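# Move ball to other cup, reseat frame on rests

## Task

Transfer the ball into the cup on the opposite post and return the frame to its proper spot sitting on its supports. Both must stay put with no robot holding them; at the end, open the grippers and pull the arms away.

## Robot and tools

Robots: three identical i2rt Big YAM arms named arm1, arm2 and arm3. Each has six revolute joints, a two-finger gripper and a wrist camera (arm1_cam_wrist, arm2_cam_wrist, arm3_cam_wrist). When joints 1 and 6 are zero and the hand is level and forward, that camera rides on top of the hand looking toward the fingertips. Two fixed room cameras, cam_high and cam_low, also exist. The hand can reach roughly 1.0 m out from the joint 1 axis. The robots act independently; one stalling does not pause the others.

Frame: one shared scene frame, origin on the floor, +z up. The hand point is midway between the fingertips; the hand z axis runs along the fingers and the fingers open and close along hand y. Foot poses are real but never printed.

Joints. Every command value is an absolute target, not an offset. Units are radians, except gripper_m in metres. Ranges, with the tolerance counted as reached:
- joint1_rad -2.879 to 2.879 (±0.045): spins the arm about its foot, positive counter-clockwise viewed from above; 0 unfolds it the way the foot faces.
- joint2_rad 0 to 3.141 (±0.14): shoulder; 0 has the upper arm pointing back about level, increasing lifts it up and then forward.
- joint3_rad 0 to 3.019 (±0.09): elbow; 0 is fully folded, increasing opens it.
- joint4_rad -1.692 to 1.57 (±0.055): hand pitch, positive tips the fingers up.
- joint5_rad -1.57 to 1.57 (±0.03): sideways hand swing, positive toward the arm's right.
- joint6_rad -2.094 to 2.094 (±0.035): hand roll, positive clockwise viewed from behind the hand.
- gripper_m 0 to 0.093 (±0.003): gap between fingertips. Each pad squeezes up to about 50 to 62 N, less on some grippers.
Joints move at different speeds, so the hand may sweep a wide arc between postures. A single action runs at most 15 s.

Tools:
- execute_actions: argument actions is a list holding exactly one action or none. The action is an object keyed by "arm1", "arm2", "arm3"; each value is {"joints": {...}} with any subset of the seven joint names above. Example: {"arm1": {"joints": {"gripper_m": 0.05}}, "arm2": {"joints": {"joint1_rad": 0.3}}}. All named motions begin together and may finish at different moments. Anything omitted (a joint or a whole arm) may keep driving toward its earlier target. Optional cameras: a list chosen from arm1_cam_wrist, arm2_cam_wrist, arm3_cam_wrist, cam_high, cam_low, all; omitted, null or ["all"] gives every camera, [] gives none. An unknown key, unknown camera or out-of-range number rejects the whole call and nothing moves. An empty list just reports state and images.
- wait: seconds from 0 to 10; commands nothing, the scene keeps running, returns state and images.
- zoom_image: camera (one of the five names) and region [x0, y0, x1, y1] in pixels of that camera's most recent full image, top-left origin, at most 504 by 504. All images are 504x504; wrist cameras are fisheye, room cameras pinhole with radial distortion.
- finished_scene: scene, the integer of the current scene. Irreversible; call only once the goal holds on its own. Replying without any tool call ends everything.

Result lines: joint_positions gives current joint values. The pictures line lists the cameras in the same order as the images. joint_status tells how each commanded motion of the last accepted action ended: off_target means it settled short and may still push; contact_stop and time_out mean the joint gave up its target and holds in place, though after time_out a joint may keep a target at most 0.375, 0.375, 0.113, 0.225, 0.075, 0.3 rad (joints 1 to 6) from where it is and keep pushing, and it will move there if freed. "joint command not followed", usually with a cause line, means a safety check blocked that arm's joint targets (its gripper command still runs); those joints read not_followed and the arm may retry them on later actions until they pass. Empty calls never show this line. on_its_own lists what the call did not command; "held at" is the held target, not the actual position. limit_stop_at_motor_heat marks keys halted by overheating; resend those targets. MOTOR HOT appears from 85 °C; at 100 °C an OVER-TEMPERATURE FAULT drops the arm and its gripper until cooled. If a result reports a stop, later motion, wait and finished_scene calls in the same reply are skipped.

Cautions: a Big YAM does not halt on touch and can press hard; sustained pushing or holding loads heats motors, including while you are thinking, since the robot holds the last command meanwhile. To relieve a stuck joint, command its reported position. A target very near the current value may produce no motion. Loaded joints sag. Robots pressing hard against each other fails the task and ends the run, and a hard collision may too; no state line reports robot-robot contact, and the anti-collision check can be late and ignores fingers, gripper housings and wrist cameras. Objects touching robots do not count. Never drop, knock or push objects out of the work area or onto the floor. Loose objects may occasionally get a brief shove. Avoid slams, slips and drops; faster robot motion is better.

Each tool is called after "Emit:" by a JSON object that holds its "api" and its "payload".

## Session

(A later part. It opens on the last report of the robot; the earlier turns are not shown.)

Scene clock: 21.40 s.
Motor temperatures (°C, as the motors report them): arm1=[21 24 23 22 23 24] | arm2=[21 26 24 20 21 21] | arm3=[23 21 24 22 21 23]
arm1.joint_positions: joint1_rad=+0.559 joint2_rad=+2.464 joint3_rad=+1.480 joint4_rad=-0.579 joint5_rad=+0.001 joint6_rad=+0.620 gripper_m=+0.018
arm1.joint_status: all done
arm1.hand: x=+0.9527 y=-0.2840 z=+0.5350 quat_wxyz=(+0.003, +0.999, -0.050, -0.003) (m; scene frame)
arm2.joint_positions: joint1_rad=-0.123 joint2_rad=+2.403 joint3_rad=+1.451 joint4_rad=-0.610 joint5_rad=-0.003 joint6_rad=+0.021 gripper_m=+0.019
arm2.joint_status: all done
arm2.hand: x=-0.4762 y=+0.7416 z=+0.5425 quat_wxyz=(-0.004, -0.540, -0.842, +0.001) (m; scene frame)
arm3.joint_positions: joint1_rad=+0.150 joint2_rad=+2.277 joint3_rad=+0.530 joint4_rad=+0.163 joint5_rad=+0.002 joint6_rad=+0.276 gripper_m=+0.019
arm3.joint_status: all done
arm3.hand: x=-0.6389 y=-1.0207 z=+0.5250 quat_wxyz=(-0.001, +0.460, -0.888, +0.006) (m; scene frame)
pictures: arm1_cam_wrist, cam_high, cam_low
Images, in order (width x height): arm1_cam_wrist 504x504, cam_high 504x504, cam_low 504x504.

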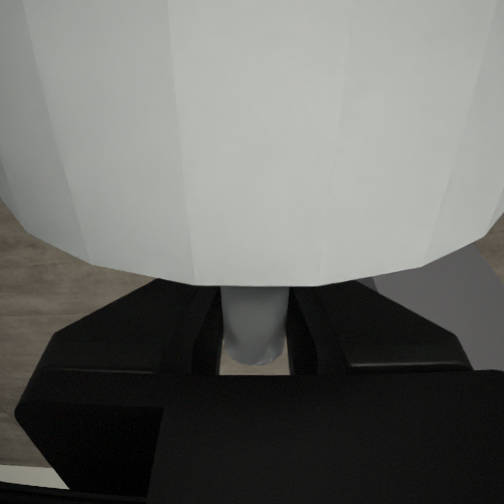

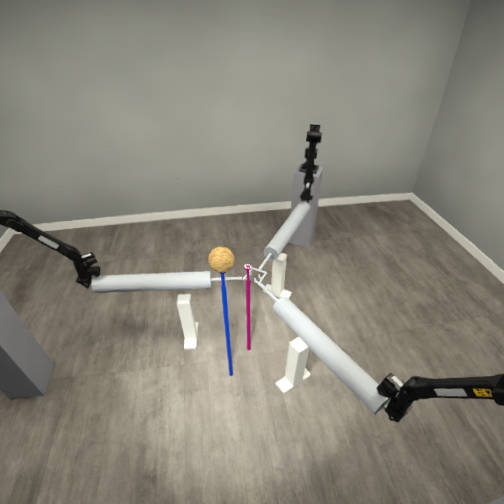

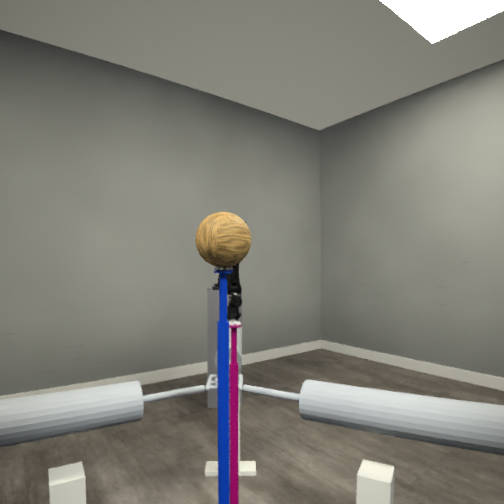

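Emit:
{"api": "execute_actions", "payload": {"actions": [{"arm1":{"joints":{"joint1_rad":0.547,"joint2_rad":2.148,"joint3_rad":1.415,"joint4_rad":-0.803,"joint6_rad":0.606}},"arm2":{"joints":{"joint1_rad":-0.116,"joint2_rad":2.108,"joint3_rad":1.41,"joint4_rad":-0.843,"joint6_rad":0.026}},"arm3":{"joints":{"joint1_rad":0.158,"joint2_rad":1.65,"joint3_rad":0.448,"joint4_rad":-0.35,"joint6_rad":0.28}}}], "cameras": ["cam_low"]}}

Emit:
{"api": "execute_actions", "payload": {"actions": [{"arm1":{"joints":{"joint2_rad":1.931,"joint3_rad":1.5,"joint4_rad":-1.09}},"arm2":{"joints":{"joint2_rad":1.905,"joint3_rad":1.517,"joint4_rad":-1.138}},"arm3":{"joints":{"joint2_rad":1.19,"joint3_rad":0.59,"joint4_rad":-0.938}}}]}}

Scene clock: 23.07 s.
Motor temperatures (°C, as the motors report them): arm1=[21 24 23 22 23 24] | arm2=[21 26 24 20 21 21] | arm3=[23 21 23 22 21 23]
arm1.joint_positions: joint1_rad=+0.554 joint2_rad=+2.172 joint3_rad=+1.409 joint4_rad=-0.802 joint5_rad=+0.000 joint6_rad=+0.613 gripper_m=+0.018
arm1.joint_status: all done
arm1.hand: x=+0.9539 y=-0.2796 z=+0.6782 quat_wxyz=(+0.002, +0.999, -0.050, -0.001) (m; scene frame)
arm2.joint_positions: joint1_rad=-0.119 joint2_rad=+2.123 joint3_rad=+1.402 joint4_rad=-0.849 joint5_rad=-0.001 joint6_rad=+0.022 gripper_m=+0.019
arm2.joint_status: all done
arm2.hand: x=-0.4771 y=+0.7479 z=+0.6833 quat_wxyz=(+0.000, -0.539, -0.842, -0.001) (m; scene frame)
arm3.joint_positions: joint1_rad=+0.150 joint2_rad=+1.674 joint3_rad=+0.444 joint4_rad=-0.340 joint5_rad=+0.006 joint6_rad=+0.277 gripper_m=+0.019
arm3.joint_status: all done
arm3.hand: x=-0.6373 y=-1.0144 z=+0.6668 quat_wxyz=(-0.007, +0.459, -0.888, +0.003) (m; scene frame)
pictures: cam_low
Images, in order (width x height): cam_low 504x504.

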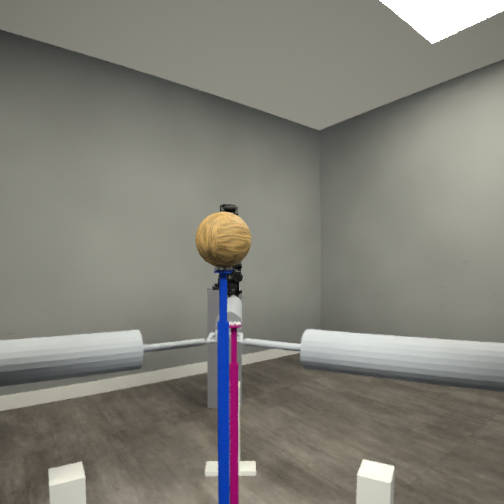

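Scene clock: 24.27 s.
Motor temperatures (°C, as the motors report them): arm1=[21 24 24 22 23 24] | arm2=[21 26 25 20 21 21] | arm3=[23 21 24 22 21 23]
arm1.joint_positions: joint1_rad=+0.545 joint2_rad=+1.946 joint3_rad=+1.458 joint4_rad=-1.078 joint5_rad=+0.005 joint6_rad=+0.609 gripper_m=+0.018
arm1.joint_status: all done
arm1.hand: x=+0.9572 y=-0.2709 z=+0.8167 quat_wxyz=(+0.000, +0.999, -0.052, -0.002) (m; scene frame)
arm2.joint_positions: joint1_rad=-0.110 joint2_rad=+1.914 joint3_rad=+1.466 joint4_rad=-1.131 joint5_rad=+0.000 joint6_rad=+0.034 gripper_m=+0.019
arm2.joint_status: all done
arm2.hand: x=-0.4773 y=+0.7583 z=+0.8177 quat_wxyz=(+0.003, -0.540, -0.841, -0.002) (m; scene frame)
arm3.joint_positions: joint1_rad=+0.150 joint2_rad=+1.201 joint3_rad=+0.564 joint4_rad=-0.895 joint5_rad=+0.007 joint6_rad=+0.278 gripper_m=+0.019
arm3.joint_status: all done
arm3.hand: x=-0.6356 y=-1.0066 z=+0.8078 quat_wxyz=(-0.022, +0.459, -0.888, -0.010) (m; scene frame)
pictures: arm1_cam_wrist, arm2_cam_wrist, arm3_cam_wrist, cam_high, cam_low
Images, in order (width x height): arm1_cam_wrist 504x504, arm2_cam_wrist 504x504, arm3_cam_wrist 504x504, cam_high 504x504, cam_low 504x504.

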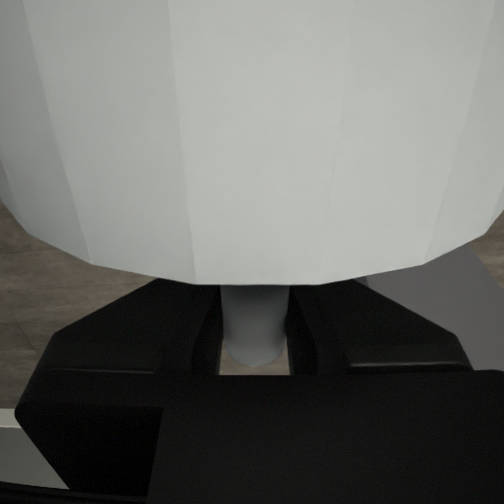

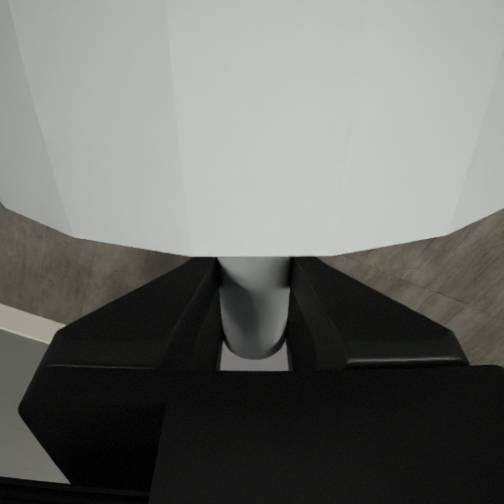

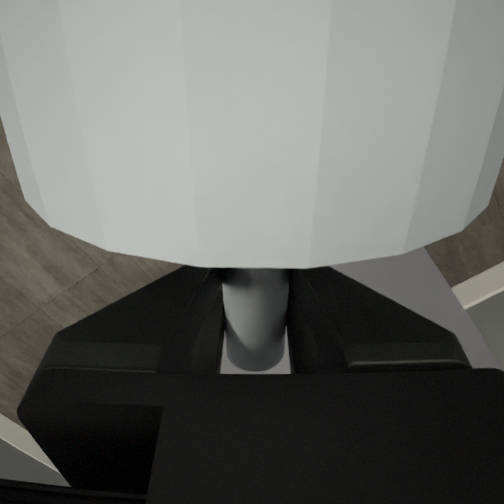

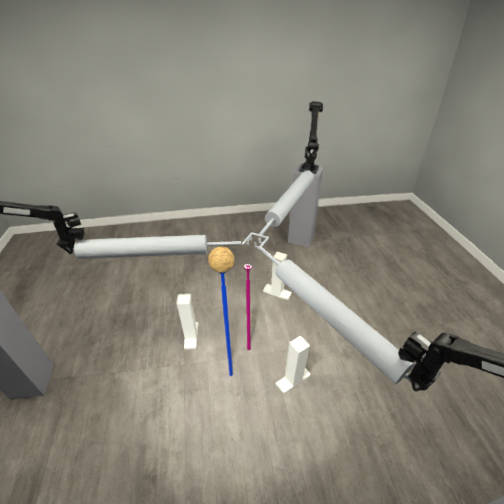

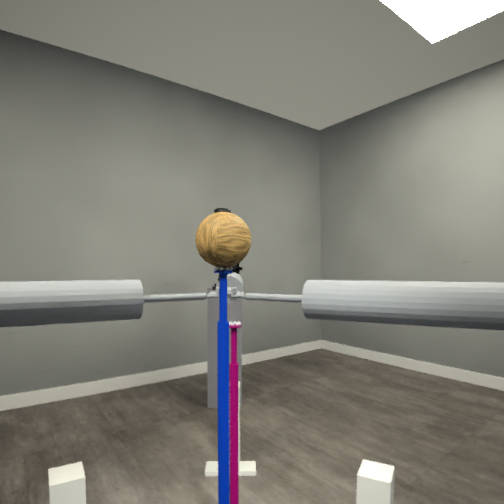

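Emit:
{"api": "execute_actions", "payload": {"actions": [{"arm1":{"joints":{"joint1_rad":0.425,"joint2_rad":1.695,"joint3_rad":1.148,"joint4_rad":-0.98,"joint6_rad":0.48}},"arm2":{"joints":{"joint1_rad":0.098,"joint2_rad":1.797,"joint3_rad":1.358,"joint4_rad":-1.092,"joint6_rad":0.244}},"arm3":{"joints":{"joint1_rad":0.06,"joint2_rad":1.49,"joint3_rad":0.92,"joint4_rad":-0.958,"joint6_rad":0.181}}}], "cameras": ["cam_low","cam_high"]}}

Scene clock: 26.10 s.
Motor temperatures (°C, as the motors report them): arm1=[21 24 24 22 23 24] | arm2=[21 26 25 20 21 21] | arm3=[23 21 24 22 21 23]
arm1.joint_positions: joint1_rad=+0.449 joint2_rad=+1.725 joint3_rad=+1.137 joint4_rad=-0.989 joint5_rad=-0.008 joint6_rad=+0.511 gripper_m=+0.018
arm1.joint_status: all done
arm1.hand: x=+1.0252 y=-0.1851 z=+0.8202 quat_wxyz=(+0.003, +0.999, -0.051, +0.006) (m; scene frame)
arm2.joint_positions: joint1_rad=+0.102 joint2_rad=+1.833 joint3_rad=+1.339 joint4_rad=-1.100 joint5_rad=+0.007 joint6_rad=+0.251 gripper_m=+0.019
arm2.joint_status: all done
arm2.hand: x=-0.4039 y=+0.8520 z=+0.8160 quat_wxyz=(+0.012, -0.542, -0.840, -0.001) (m; scene frame)
arm3.joint_positions: joint1_rad=+0.067 joint2_rad=+1.508 joint3_rad=+0.882 joint4_rad=-0.937 joint5_rad=+0.003 joint6_rad=+0.201 gripper_m=+0.019
arm3.joint_status: all done
arm3.hand: x=-0.5698 y=-0.9124 z=+0.8163 quat_wxyz=(-0.009, +0.456, -0.890, +0.000) (m; scene frame)
pictures: cam_high, cam_low
Images, in order (width x height): cam_high 504x504, cam_low 504x504.

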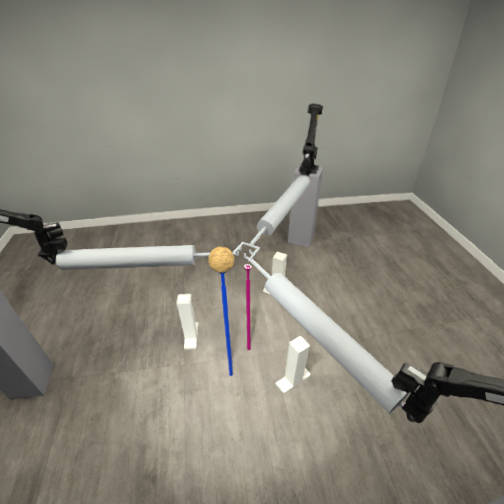

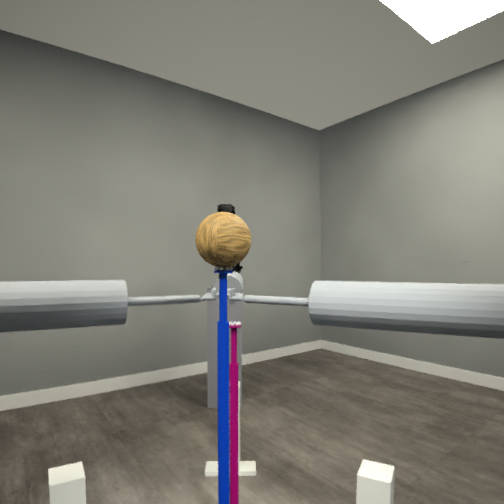

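Emit:
{"api": "execute_actions", "payload": {"actions": [{"arm1":{"joints":{"joint1_rad":0.215,"joint2_rad":1.495,"joint3_rad":0.9,"joint4_rad":-0.928,"joint6_rad":0.272}},"arm2":{"joints":{"joint1_rad":0.32,"joint2_rad":1.695,"joint3_rad":1.238,"joint4_rad":-1.055,"joint6_rad":0.47}},"arm3":{"joints":{"joint1_rad":0.046,"joint2_rad":1.757,"joint3_rad":1.277,"joint4_rad":-1.04,"joint6_rad":0.165}}}], "cameras": ["cam_low","cam_high"]}}

Emit:
{"api": "zoom_image", "payload": {"camera": "cam_high", "region": [190, 225, 280, 305]}}

Emit:
{"api": "zoom_image", "payload": {"camera": "cam_low", "region": [173, 250, 273, 340]}}

Scene clock: 27.50 s.
Motor temperatures (°C, as the motors report them): arm1=[21 24 24 22 23 24] | arm2=[21 27 25 20 21 21] | arm3=[23 21 25 22 21 23]
arm1.joint_positions: joint1_rad=+0.233 joint2_rad=+1.525 joint3_rad=+0.879 joint4_rad=-0.931 joint5_rad=-0.004 joint6_rad=+0.294 gripper_m=+0.018
arm1.joint_status: all done
arm1.hand: x=+1.0810 y=-0.0721 z=+0.8198 quat_wxyz=(+0.002, +0.999, -0.051, +0.004) (m; scene frame)
arm2.joint_positions: joint1_rad=+0.325 joint2_rad=+1.731 joint3_rad=+1.212 joint4_rad=-1.071 joint5_rad=+0.002 joint6_rad=+0.472 gripper_m=+0.019
arm2.joint_status: all done
arm2.hand: x=-0.3531 y=+0.9584 z=+0.8226 quat_wxyz=(+0.010, -0.541, -0.841, +0.000) (m; scene frame)
arm3.joint_positions: joint1_rad=+0.047 joint2_rad=+1.786 joint3_rad=+1.232 joint4_rad=-1.006 joint5_rad=+0.006 joint6_rad=+0.178 gripper_m=+0.019
arm3.joint_status: all done
arm3.hand: x=-0.5115 y=-0.8081 z=+0.8134 quat_wxyz=(-0.011, +0.457, -0.889, +0.000) (m; scene frame)
pictures: cam_high, cam_low
Images, in order (width x height): cam_high 504x504, cam_low 504x504.

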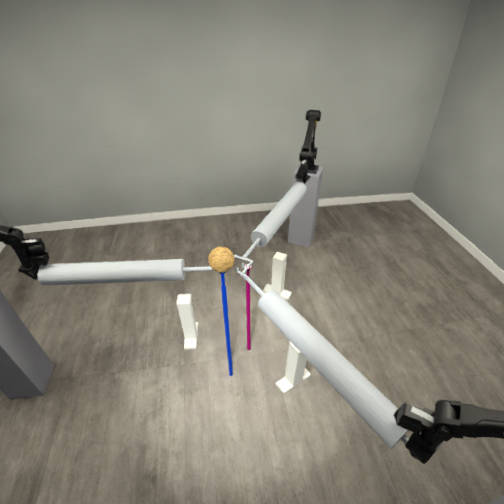

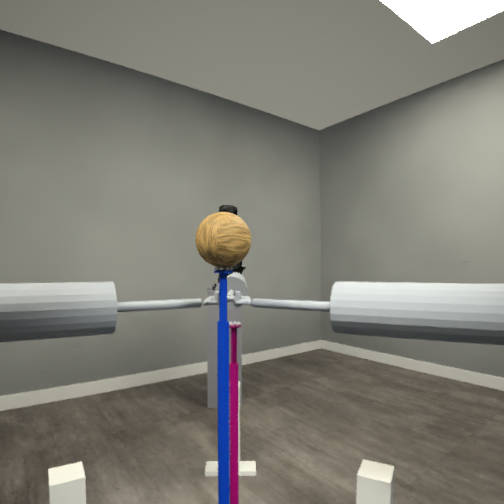

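Region (190, 225, 280, 305) of cam_high's 504x504 image, scaled by 5.600, with more detail than that image has.

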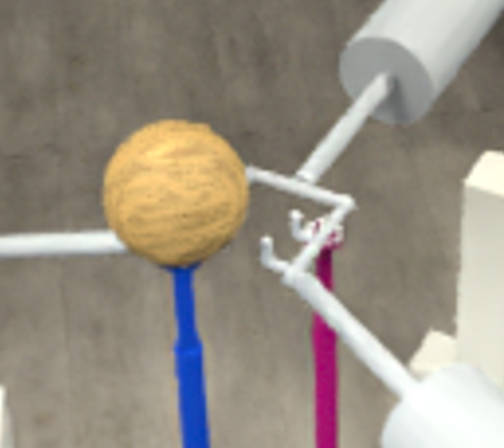

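Region (173, 250, 273, 340) of cam_low's 504x504 image, scaled by 5.040, with more detail than that image has; it fills the top 454 rows of this view, and the rest is white.

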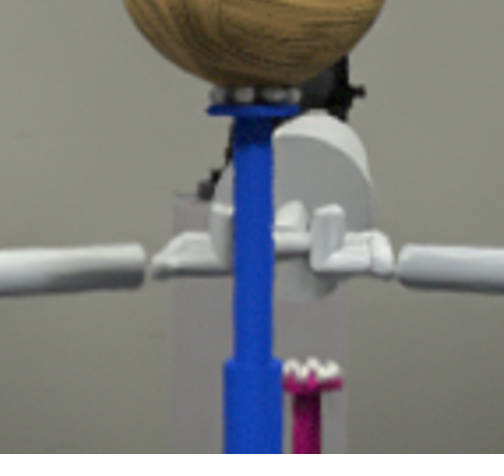

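Emit:
{"api": "execute_actions", "payload": {"actions": [{"arm1":{"joints":{"joint1_rad":-0.012,"joint2_rad":1.32,"joint3_rad":0.723,"joint4_rad":-0.925,"joint6_rad":0.047}},"arm2":{"joints":{"joint1_rad":0.53,"joint2_rad":1.725,"joint3_rad":1.29,"joint4_rad":-1.065,"joint6_rad":0.683}},"arm3":{"joints":{"joint1_rad":0.008,"joint2_rad":1.98,"joint3_rad":1.642,"joint4_rad":-1.17,"joint6_rad":0.128}}}], "cameras": ["cam_low","cam_high"]}}

Emit:
{"api": "zoom_image", "payload": {"camera": "cam_high", "region": [190, 225, 280, 305]}}

Emit:
{"api": "zoom_image", "payload": {"camera": "cam_low", "region": [173, 250, 273, 340]}}

Scene clock: 29.53 s.
Motor temperatures (°C, as the motors report them): arm1=[21 24 24 22 23 24] | arm2=[21 27 26 20 21 21] | arm3=[23 21 25 22 21 23]
arm1.joint_positions: joint1_rad=-0.005 joint2_rad=+1.350 joint3_rad=+0.701 joint4_rad=-0.926 joint5_rad=+0.003 joint6_rad=+0.055 gripper_m=+0.018
arm1.joint_status: all done
arm1.hand: x=+1.1421 y=+0.0149 z=+0.8219 quat_wxyz=(-0.001, +0.999, -0.050, +0.003) (m; scene frame)
arm2.joint_positions: joint1_rad=+0.529 joint2_rad=+1.735 joint3_rad=+1.220 joint4_rad=-1.071 joint5_rad=+0.001 joint6_rad=+0.669 gripper_m=+0.019
arm2.joint_status: all done
arm2.hand: x=-0.2977 y=+1.0387 z=+0.8234 quat_wxyz=(+0.008, -0.539, -0.842, +0.001) (m; scene frame)
arm3.joint_positions: joint1_rad=+0.003 joint2_rad=+2.013 joint3_rad=+1.588 joint4_rad=-1.141 joint5_rad=-0.001 joint6_rad=+0.130 gripper_m=+0.019
arm3.joint_status: all done
arm3.hand: x=-0.4472 y=-0.7305 z=+0.8157 quat_wxyz=(-0.007, +0.459, -0.888, -0.001) (m; scene frame)
pictures: cam_high, cam_low
Images, in order (width x height): cam_high 504x504, cam_low 504x504.

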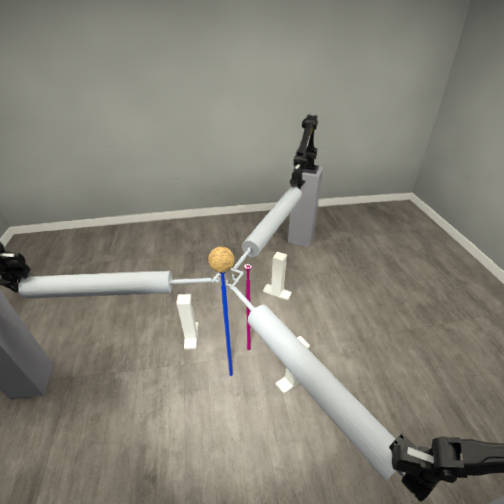

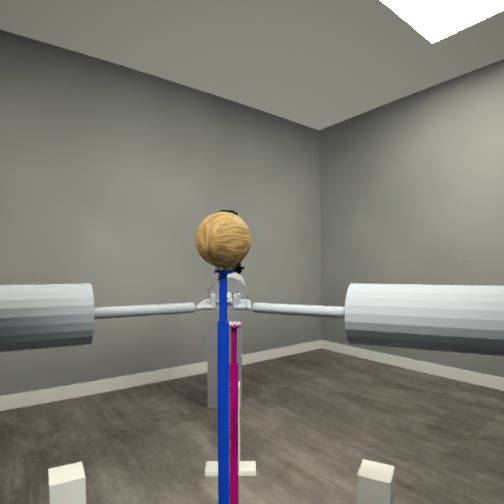

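Region (190, 225, 280, 305) of cam_high's 504x504 image, scaled by 5.600, with more detail than that image has.

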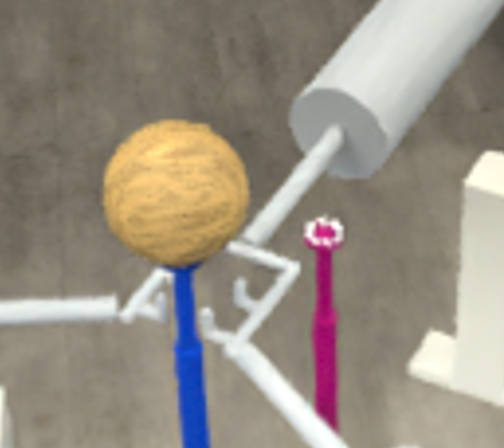

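Region (173, 250, 273, 340) of cam_low's 504x504 image, scaled by 5.040, with more detail than that image has; it fills the top 454 rows of this view, and the rest is white.

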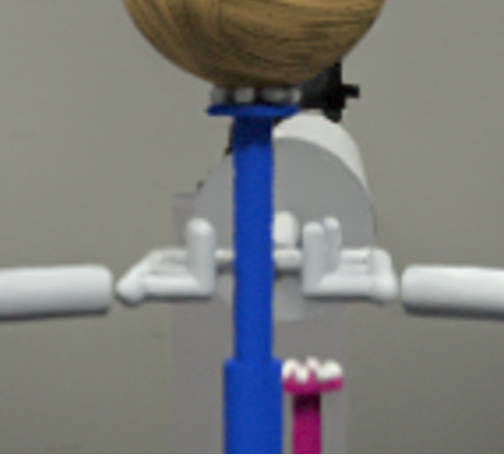

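Emit:
{"api": "execute_actions", "payload": {"actions": [{"arm1":{"joints":{"joint1_rad":-0.077,"joint2_rad":1.25,"joint3_rad":0.73,"joint4_rad":-1.005,"joint6_rad":-0.02}},"arm2":{"joints":{"joint1_rad":0.586,"joint2_rad":1.68,"joint3_rad":1.315,"joint4_rad":-1.122,"joint6_rad":0.733}},"arm3":{"joints":{"joint1_rad":0.001,"joint2_rad":2.04,"joint3_rad":1.77,"joint4_rad":-1.253}}}], "cameras": ["cam_low","cam_high"]}}

Emit:
{"api": "zoom_image", "payload": {"camera": "cam_high", "region": [190, 225, 280, 305]}}

Emit:
{"api": "zoom_image", "payload": {"camera": "cam_low", "region": [173, 250, 273, 340]}}

Scene clock: 30.77 s.
Motor temperatures (°C, as the motors report them): arm1=[21 24 24 22 23 24] | arm2=[21 27 26 20 21 21] | arm3=[23 22 26 22 21 23]
arm1.joint_positions: joint1_rad=-0.069 joint2_rad=+1.277 joint3_rad=+0.701 joint4_rad=-0.998 joint5_rad=+0.005 joint6_rad=-0.008 gripper_m=+0.018
arm1.joint_status: all done
arm1.hand: x=+1.1554 y=+0.0336 z=+0.8423 quat_wxyz=(-0.002, +0.999, -0.051, +0.003) (m; scene frame)
arm2.joint_positions: joint1_rad=+0.581 joint2_rad=+1.720 joint3_rad=+1.248 joint4_rad=-1.109 joint5_rad=-0.001 joint6_rad=+0.722 gripper_m=+0.019
arm2.joint_status: all done
arm2.hand: x=-0.2836 y=+1.0604 z=+0.8394 quat_wxyz=(+0.005, -0.539, -0.842, +0.000) (m; scene frame)
arm3.joint_positions: joint1_rad=+0.003 joint2_rad=+2.060 joint3_rad=+1.714 joint4_rad=-1.227 joint5_rad=+0.001 joint6_rad=+0.130 gripper_m=+0.019
arm3.joint_status: all done
arm3.hand: x=-0.4359 y=-0.7095 z=+0.8331 quat_wxyz=(-0.005, +0.459, -0.888, +0.002) (m; scene frame)
pictures: cam_high, cam_low
Images, in order (width x height): cam_high 504x504, cam_low 504x504.

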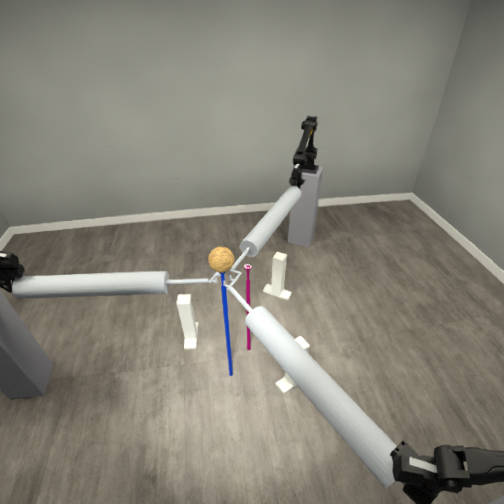

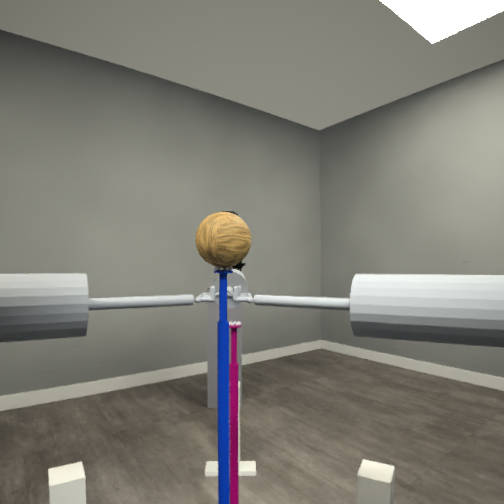

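Region (190, 225, 280, 305) of cam_high's 504x504 image, scaled by 5.600, with more detail than that image has.

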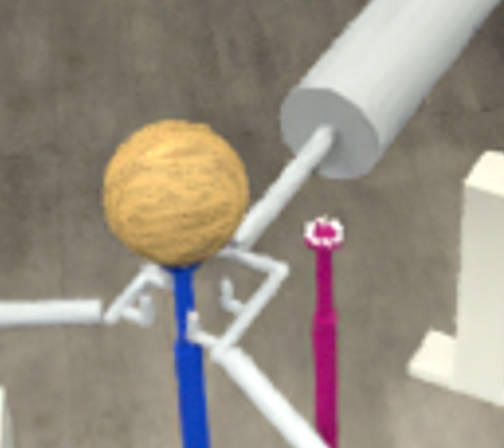

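Region (173, 250, 273, 340) of cam_low's 504x504 image, scaled by 5.040, with more detail than that image has; it fills the top 454 rows of this view, and the rest is white.

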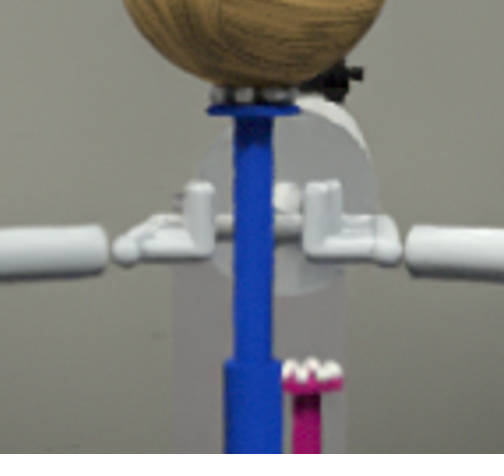

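Emit:
{"api": "execute_actions", "payload": {"actions": [{"arm1":{"joints":{"joint1_rad":-0.065,"joint2_rad":1.185,"joint3_rad":0.806,"joint4_rad":-1.124}},"arm2":{"joints":{"joint1_rad":0.58,"joint2_rad":1.64,"joint3_rad":1.378,"joint4_rad":-1.212}},"arm3":{"joints":{"joint1_rad":-0.012,"joint2_rad":1.98,"joint3_rad":1.825,"joint4_rad":-1.33}}}], "cameras": ["cam_low","cam_high"]}}

Emit:
{"api": "zoom_image", "payload": {"camera": "cam_high", "region": [190, 225, 280, 305]}}

Emit:
{"api": "zoom_image", "payload": {"camera": "cam_low", "region": [173, 250, 273, 340]}}

Scene clock: 32.40 s.
Motor temperatures (°C, as the motors report them): arm1=[21 24 25 22 23 24] | arm2=[21 27 27 20 21 21] | arm3=[23 22 26 22 21 23]
arm1.joint_positions: joint1_rad=-0.069 joint2_rad=+1.207 joint3_rad=+0.744 joint4_rad=-1.108 joint5_rad=+0.005 joint6_rad=-0.008 gripper_m=+0.018
arm1.joint_status: all done
arm1.hand: x=+1.1594 y=+0.0332 z=+0.8759 quat_wxyz=(-0.002, +0.999, -0.050, +0.001) (m; scene frame)
arm2.joint_positions: joint1_rad=+0.581 joint2_rad=+1.672 joint3_rad=+1.307 joint4_rad=-1.203 joint5_rad=-0.003 joint6_rad=+0.722 gripper_m=+0.019
arm2.joint_status: all done
arm2.hand: x=-0.2813 y=+1.0595 z=+0.8828 quat_wxyz=(-0.001, -0.539, -0.842, -0.002) (m; scene frame)
arm3.joint_positions: joint1_rad=-0.003 joint2_rad=+2.020 joint3_rad=+1.768 joint4_rad=-1.310 joint5_rad=+0.002 joint6_rad=+0.129 gripper_m=+0.019
arm3.joint_status: all done
arm3.hand: x=-0.4325 y=-0.7107 z=+0.8764 quat_wxyz=(-0.009, +0.457, -0.889, -0.001) (m; scene frame)
pictures: cam_high, cam_low
Images, in order (width x height): cam_high 504x504, cam_low 504x504.

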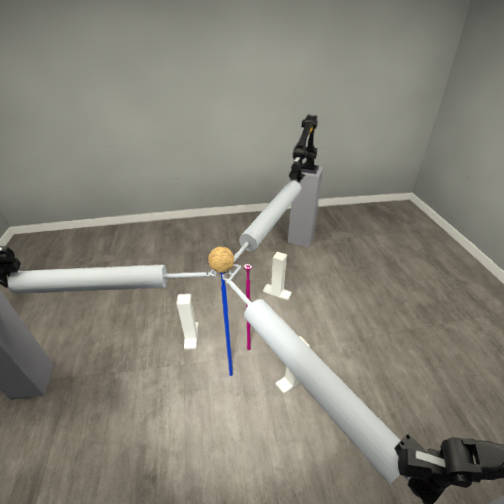

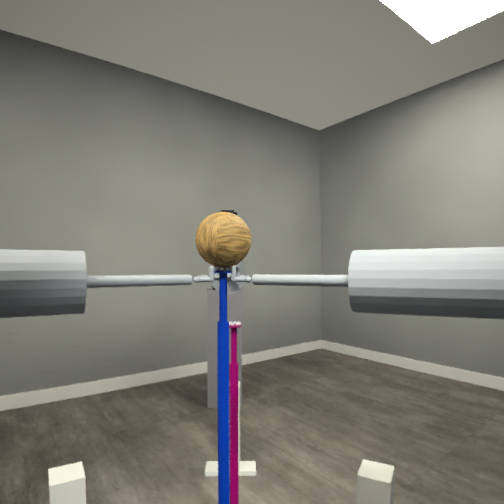

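Region (190, 225, 280, 305) of cam_high's 504x504 image, scaled by 5.600, with more detail than that image has.

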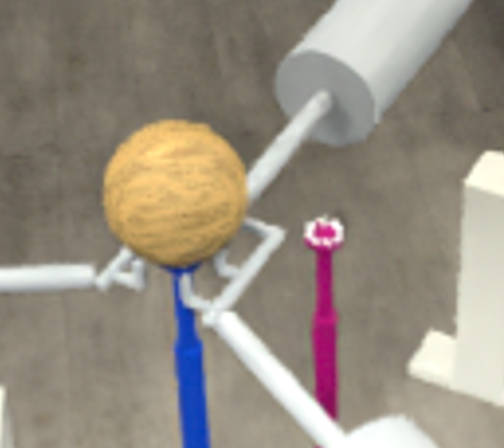

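Region (173, 250, 273, 340) of cam_low's 504x504 image, scaled by 5.040, with more detail than that image has; it fills the top 454 rows of this view, and the rest is white.

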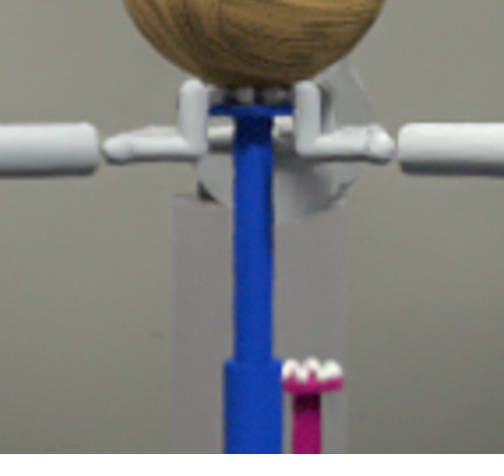

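Centred. Lift.

Emit:
{"api": "execute_actions", "payload": {"actions": [{"arm1":{"joints":{"joint2_rad":1.13,"joint3_rad":0.915,"joint4_rad":-1.283}},"arm2":{"joints":{"joint2_rad":1.605,"joint3_rad":1.472,"joint4_rad":-1.34}},"arm3":{"joints":{"joint2_rad":1.95,"joint3_rad":1.918,"joint4_rad":-1.447}}}], "cameras": ["cam_low","cam_high"]}}

Emit:
{"api": "zoom_image", "payload": {"camera": "cam_low", "region": [173, 200, 273, 290]}}

Scene clock: 33.50 s.
Motor temperatures (°C, as the motors report them): arm1=[21 24 25 22 23 24] | arm2=[21 27 28 20 21 21] | arm3=[23 23 27 22 21 23]
arm1.joint_positions: joint1_rad=-0.069 joint2_rad=+1.156 joint3_rad=+0.840 joint4_rad=-1.266 joint5_rad=+0.003 joint6_rad=-0.008 gripper_m=+0.018
arm1.joint_status: all done
arm1.hand: x=+1.1599 y=+0.0329 z=+0.9237 quat_wxyz=(-0.001, +0.999, -0.050, +0.007) (m; scene frame)
arm2.joint_positions: joint1_rad=+0.581 joint2_rad=+1.640 joint3_rad=+1.391 joint4_rad=-1.330 joint5_rad=-0.004 joint6_rad=+0.722 gripper_m=+0.019
arm2.joint_status: all done
arm2.hand: x=-0.2824 y=+1.0598 z=+0.9282 quat_wxyz=(+0.004, -0.539, -0.842, -0.001) (m; scene frame)
arm3.joint_positions: joint1_rad=-0.003 joint2_rad=+2.001 joint3_rad=+1.853 joint4_rad=-1.422 joint5_rad=+0.002 joint6_rad=+0.129 gripper_m=+0.019
arm3.joint_status: all done
arm3.hand: x=-0.4329 y=-0.7110 z=+0.9196 quat_wxyz=(-0.006, +0.457, -0.889, +0.001) (m; scene frame)
pictures: cam_high, cam_low
Images, in order (width x height): cam_high 504x504, cam_low 504x504.

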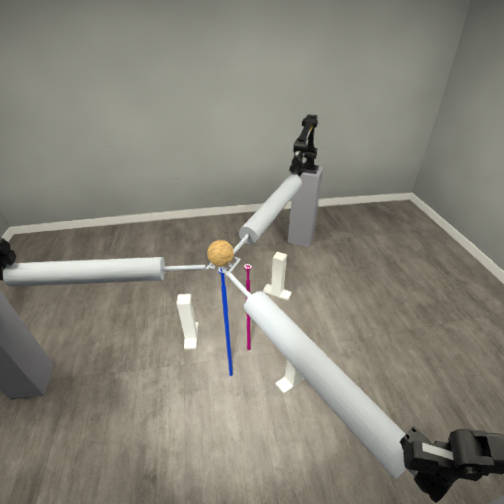

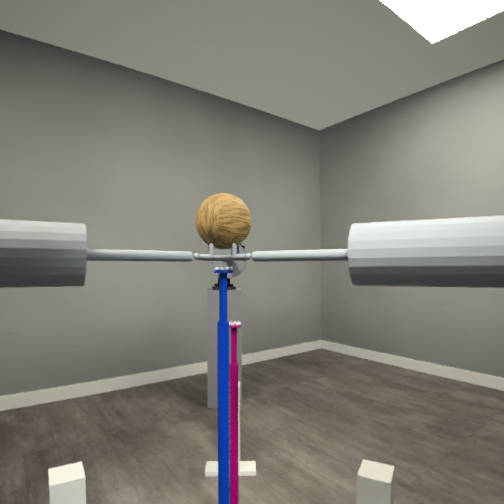

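Region (173, 200, 273, 290) of cam_low's 504x504 image, scaled by 5.040, with more detail than that image has; it fills the top 454 rows of this view, and the rest is white.

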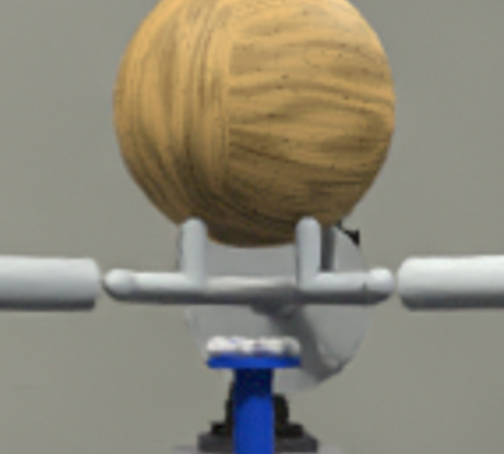

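Emit:
{"api": "execute_actions", "payload": {"actions": [{"arm1":{"joints":{"joint1_rad":0.22,"joint2_rad":1.33,"joint3_rad":1.09,"joint4_rad":-1.25,"joint6_rad":0.283}},"arm2":{"joints":{"joint1_rad":0.34,"joint2_rad":1.578,"joint3_rad":1.45,"joint4_rad":-1.34,"joint6_rad":0.476}},"arm3":{"joints":{"joint1_rad":0.04,"joint2_rad":1.67,"joint3_rad":1.475,"joint4_rad":-1.305,"joint6_rad":0.172}}}], "cameras": ["cam_low","cam_high"]}}

Scene clock: 35.03 s.
Motor temperatures (°C, as the motors report them): arm1=[21 24 26 22 23 24] | arm2=[21 27 28 20 21 21] | arm3=[23 23 27 22 21 23]
arm1.joint_positions: joint1_rad=+0.220 joint2_rad=+1.348 joint3_rad=+1.022 joint4_rad=-1.251 joint5_rad=+0.001 joint6_rad=+0.278 gripper_m=+0.018
arm1.joint_status: all done
arm1.hand: x=+1.0907 y=-0.0644 z=+0.9304 quat_wxyz=(+0.000, +0.999, -0.049, +0.004) (m; scene frame)
arm2.joint_positions: joint1_rad=+0.345 joint2_rad=+1.617 joint3_rad=+1.391 joint4_rad=-1.361 joint5_rad=-0.004 joint6_rad=+0.490 gripper_m=+0.019
arm2.joint_status: all done
arm2.hand: x=-0.3471 y=+0.9671 z=+0.9387 quat_wxyz=(+0.007, -0.541, -0.841, -0.003) (m; scene frame)
arm3.joint_positions: joint1_rad=+0.034 joint2_rad=+1.700 joint3_rad=+1.446 joint4_rad=-1.318 joint5_rad=+0.004 joint6_rad=+0.167 gripper_m=+0.019
arm3.joint_status: all done
arm3.hand: x=-0.5025 y=-0.8014 z=+0.9297 quat_wxyz=(-0.005, +0.457, -0.890, +0.003) (m; scene frame)
pictures: cam_high, cam_low
Images, in order (width x height): cam_high 504x504, cam_low 504x504.

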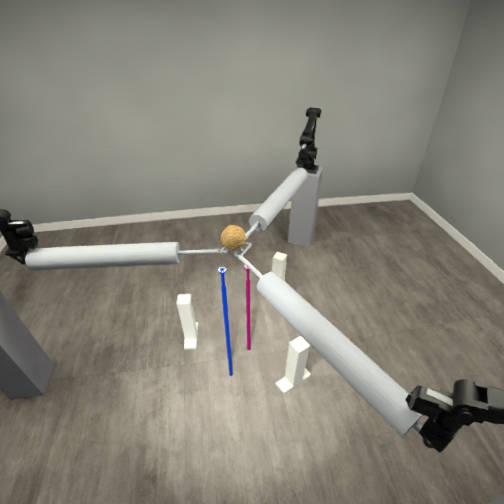

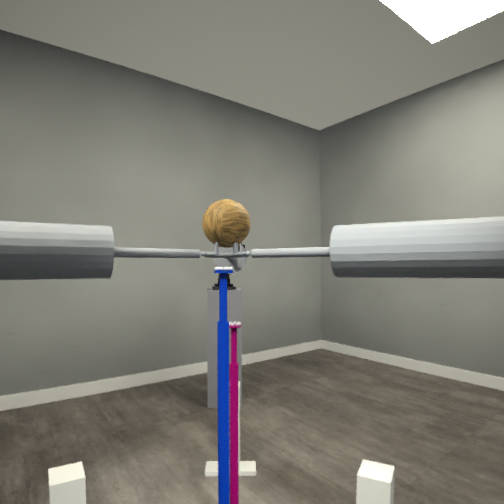

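Emit:
{"api": "execute_actions", "payload": {"actions": [{"arm1":{"joints":{"joint1_rad":0.36,"joint2_rad":1.697,"joint3_rad":1.185,"joint4_rad":-0.968,"joint6_rad":0.425}},"arm2":{"joints":{"joint1_rad":0.105,"joint2_rad":1.71,"joint3_rad":1.232,"joint4_rad":-1.04,"joint6_rad":0.24}},"arm3":{"joints":{"joint1_rad":0.139,"joint2_rad":1.54,"joint3_rad":0.968,"joint4_rad":-0.937,"joint6_rad":0.27}}}], "cameras": ["cam_low","cam_high"]}}

Emit:
{"api": "zoom_image", "payload": {"camera": "cam_high", "region": [200, 215, 290, 295]}}

Emit:
{"api": "zoom_image", "payload": {"camera": "cam_low", "region": [183, 250, 283, 340]}}

Scene clock: 36.60 s.
Motor temperatures (°C, as the motors report them): arm1=[21 24 26 22 23 24] | arm2=[21 27 28 20 21 21] | arm3=[23 23 28 22 21 23]
arm1.joint_positions: joint1_rad=+0.355 joint2_rad=+1.738 joint3_rad=+1.126 joint4_rad=-0.953 joint5_rad=-0.001 joint6_rad=+0.415 gripper_m=+0.018
arm1.joint_status: all done
arm1.hand: x=+1.0070 y=-0.1438 z=+0.8108 quat_wxyz=(+0.002, +0.999, -0.050, -0.001) (m; scene frame)
arm2.joint_positions: joint1_rad=+0.107 joint2_rad=+1.756 joint3_rad=+1.208 joint4_rad=-1.062 joint5_rad=-0.006 joint6_rad=+0.253 gripper_m=+0.019
arm2.joint_status: all done
arm2.hand: x=-0.4258 y=+0.8870 z=+0.8098 quat_wxyz=(+0.017, -0.541, -0.841, -0.009) (m; scene frame)
arm3.joint_positions: joint1_rad=+0.138 joint2_rad=+1.578 joint3_rad=+0.953 joint4_rad=-0.942 joint5_rad=+0.004 joint6_rad=+0.272 gripper_m=+0.019
arm3.joint_status: all done
arm3.hand: x=-0.5854 y=-0.8775 z=+0.8132 quat_wxyz=(-0.008, +0.456, -0.890, +0.000) (m; scene frame)
pictures: cam_high, cam_low
Images, in order (width x height): cam_high 504x504, cam_low 504x504.

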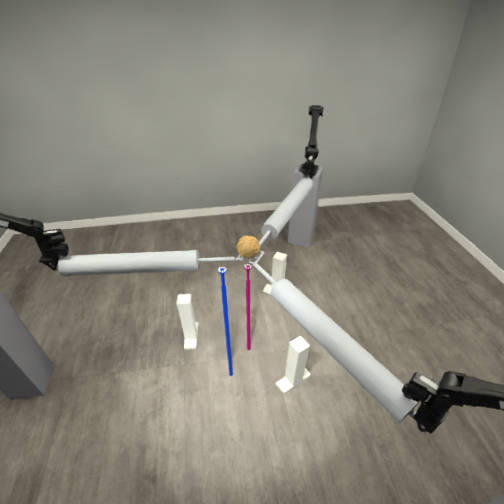

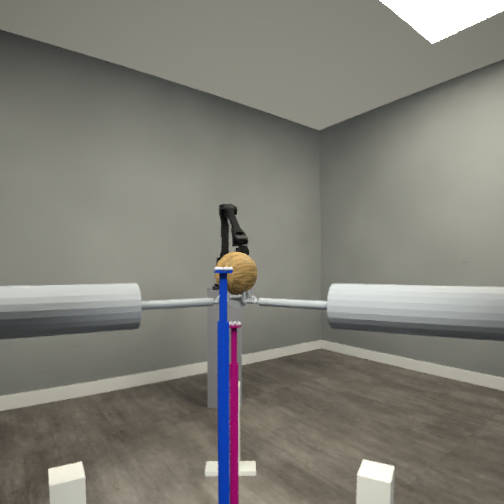

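Region (200, 215, 290, 295) of cam_high's 504x504 image, scaled by 5.600, with more detail than that image has.

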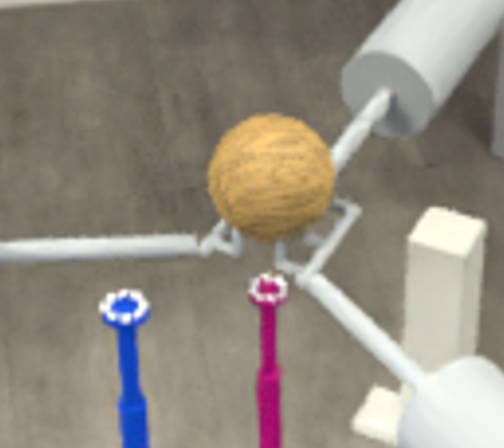

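Region (183, 250, 283, 340) of cam_low's 504x504 image, scaled by 5.040, with more detail than that image has; it fills the top 454 rows of this view, and the rest is white.

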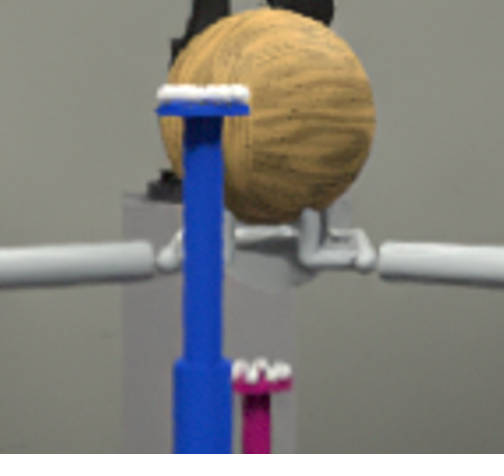

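Emit:
{"api": "execute_actions", "payload": {"actions": [{"arm1":{"joints":{"joint1_rad":0.368,"joint2_rad":1.80,"joint3_rad":1.095,"joint4_rad":-0.82}},"arm2":{"joints":{"joint1_rad":0.113,"joint2_rad":1.80,"joint3_rad":1.172,"joint4_rad":-0.89,"joint6_rad":0.253}},"arm3":{"joints":{"joint1_rad":0.116,"joint2_rad":1.67,"joint3_rad":0.91,"joint4_rad":-0.768,"joint6_rad":0.245}}}], "cameras": ["cam_low","cam_high"]}}

Emit:
{"api": "zoom_image", "payload": {"camera": "cam_high", "region": [200, 215, 290, 295]}}

Emit:
{"api": "zoom_image", "payload": {"camera": "cam_low", "region": [183, 250, 283, 340]}}

Scene clock: 37.93 s.
Motor temperatures (°C, as the motors report them): arm1=[21 24 26 22 23 24] | arm2=[21 27 28 20 21 21] | arm3=[23 23 27 22 21 23]
arm1.joint_positions: joint1_rad=+0.360 joint2_rad=+1.832 joint3_rad=+1.081 joint4_rad=-0.821 joint5_rad=+0.001 joint6_rad=+0.420 gripper_m=+0.018
arm1.joint_status: all done
arm1.hand: x=+1.0092 y=-0.1456 z=+0.7561 quat_wxyz=(+0.000, +0.999, -0.050, +0.001) (m; scene frame)
arm2.joint_positions: joint1_rad=+0.107 joint2_rad=+1.844 joint3_rad=+1.160 joint4_rad=-0.911 joint5_rad=-0.002 joint6_rad=+0.253 gripper_m=+0.019
arm2.joint_status: all done
arm2.hand: x=-0.4235 y=+0.8830 z=+0.7538 quat_wxyz=(+0.011, -0.541, -0.841, -0.005) (m; scene frame)
arm3.joint_positions: joint1_rad=+0.127 joint2_rad=+1.707 joint3_rad=+0.895 joint4_rad=-0.768 joint5_rad=+0.001 joint6_rad=+0.258 gripper_m=+0.019
arm3.joint_status: all done
arm3.hand: x=-0.5819 y=-0.8807 z=+0.7471 quat_wxyz=(-0.002, +0.457, -0.889, +0.004) (m; scene frame)
pictures: cam_high, cam_low
Images, in order (width x height): cam_high 504x504, cam_low 504x504.

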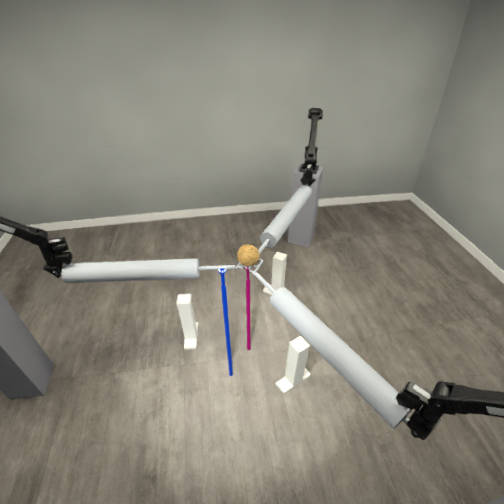

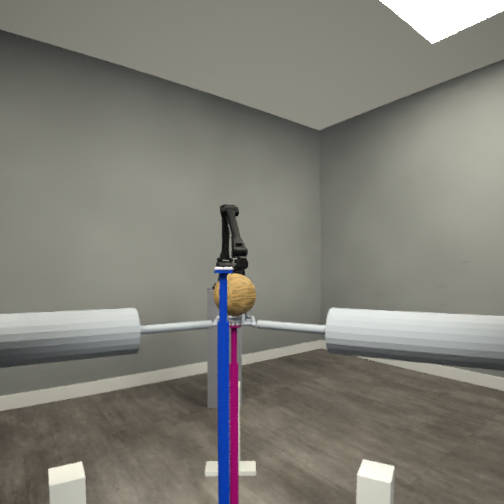

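Region (200, 215, 290, 295) of cam_high's 504x504 image, scaled by 5.600, with more detail than that image has.

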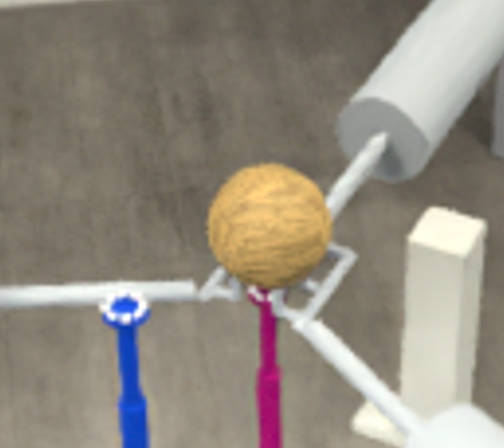

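Region (183, 250, 283, 340) of cam_low's 504x504 image, scaled by 5.040, with more detail than that image has; it fills the top 454 rows of this view, and the rest is white.

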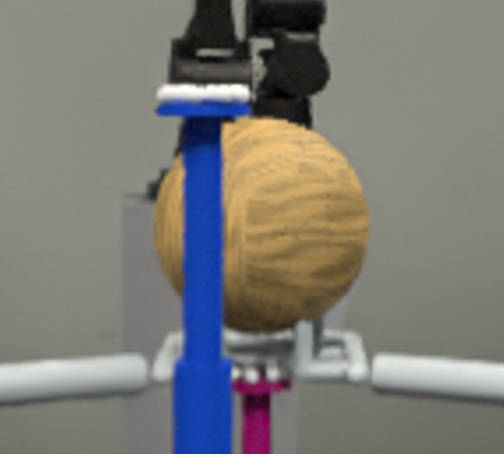

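Emit:
{"api": "execute_actions", "payload": {"actions": [{"arm1":{"joints":{"joint1_rad":0.372,"joint2_rad":1.862,"joint3_rad":1.07,"joint4_rad":-0.746}},"arm2":{"joints":{"joint1_rad":0.118,"joint2_rad":1.858,"joint3_rad":1.143,"joint4_rad":-0.815}},"arm3":{"joints":{"joint1_rad":0.112,"joint2_rad":1.74,"joint3_rad":0.885,"joint4_rad":-0.685}}}], "cameras": ["cam_low","cam_high"]}}

Emit:
{"api": "zoom_image", "payload": {"camera": "cam_low", "region": [183, 270, 283, 360]}}

Scene clock: 39.07 s.
Motor temperatures (°C, as the motors report them): arm1=[21 24 26 22 23 24] | arm2=[21 27 28 20 21 21] | arm3=[23 23 27 22 21 23]
arm1.joint_positions: joint1_rad=+0.360 joint2_rad=+1.877 joint3_rad=+1.063 joint4_rad=-0.751 joint5_rad=+0.002 joint6_rad=+0.420 gripper_m=+0.018
arm1.joint_status: all done
arm1.hand: x=+1.0093 y=-0.1455 z=+0.7310 quat_wxyz=(+0.001, +0.999, -0.050, -0.002) (m; scene frame)
arm2.joint_positions: joint1_rad=+0.107 joint2_rad=+1.885 joint3_rad=+1.138 joint4_rad=-0.839 joint5_rad=-0.002 joint6_rad=+0.253 gripper_m=+0.019
arm2.joint_status: all done
arm2.hand: x=-0.4230 y=+0.8828 z=+0.7288 quat_wxyz=(+0.007, -0.541, -0.841, -0.004) (m; scene frame)
arm3.joint_positions: joint1_rad=+0.126 joint2_rad=+1.761 joint3_rad=+0.876 joint4_rad=-0.689 joint5_rad=+0.001 joint6_rad=+0.258 gripper_m=+0.019
arm3.joint_status: all done
arm3.hand: x=-0.5814 y=-0.8808 z=+0.7214 quat_wxyz=(-0.004, +0.457, -0.889, +0.002) (m; scene frame)
pictures: cam_high, cam_low
Images, in order (width x height): cam_high 504x504, cam_low 504x504.

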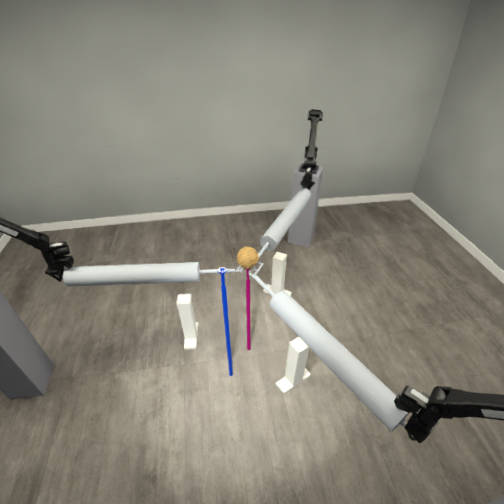

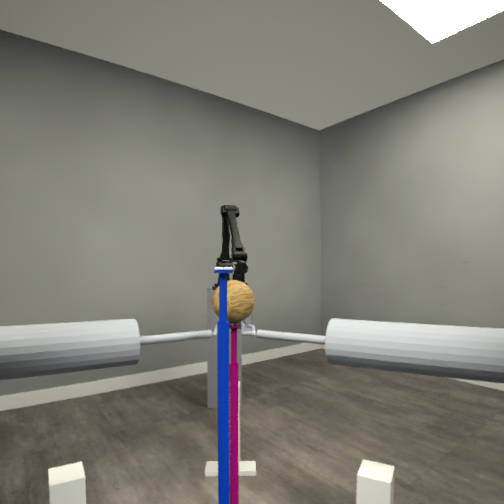

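Region (183, 270, 283, 360) of cam_low's 504x504 image, scaled by 5.040, with more detail than that image has; it fills the top 454 rows of this view, and the rest is white.

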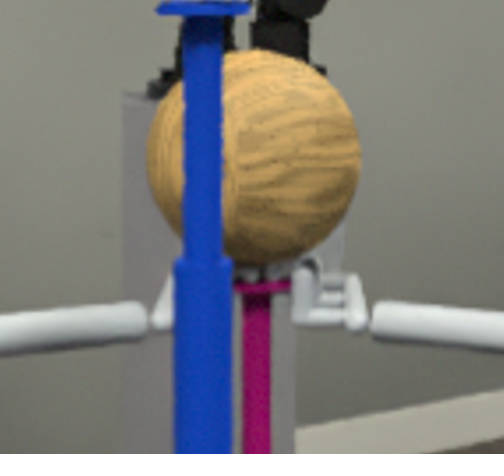

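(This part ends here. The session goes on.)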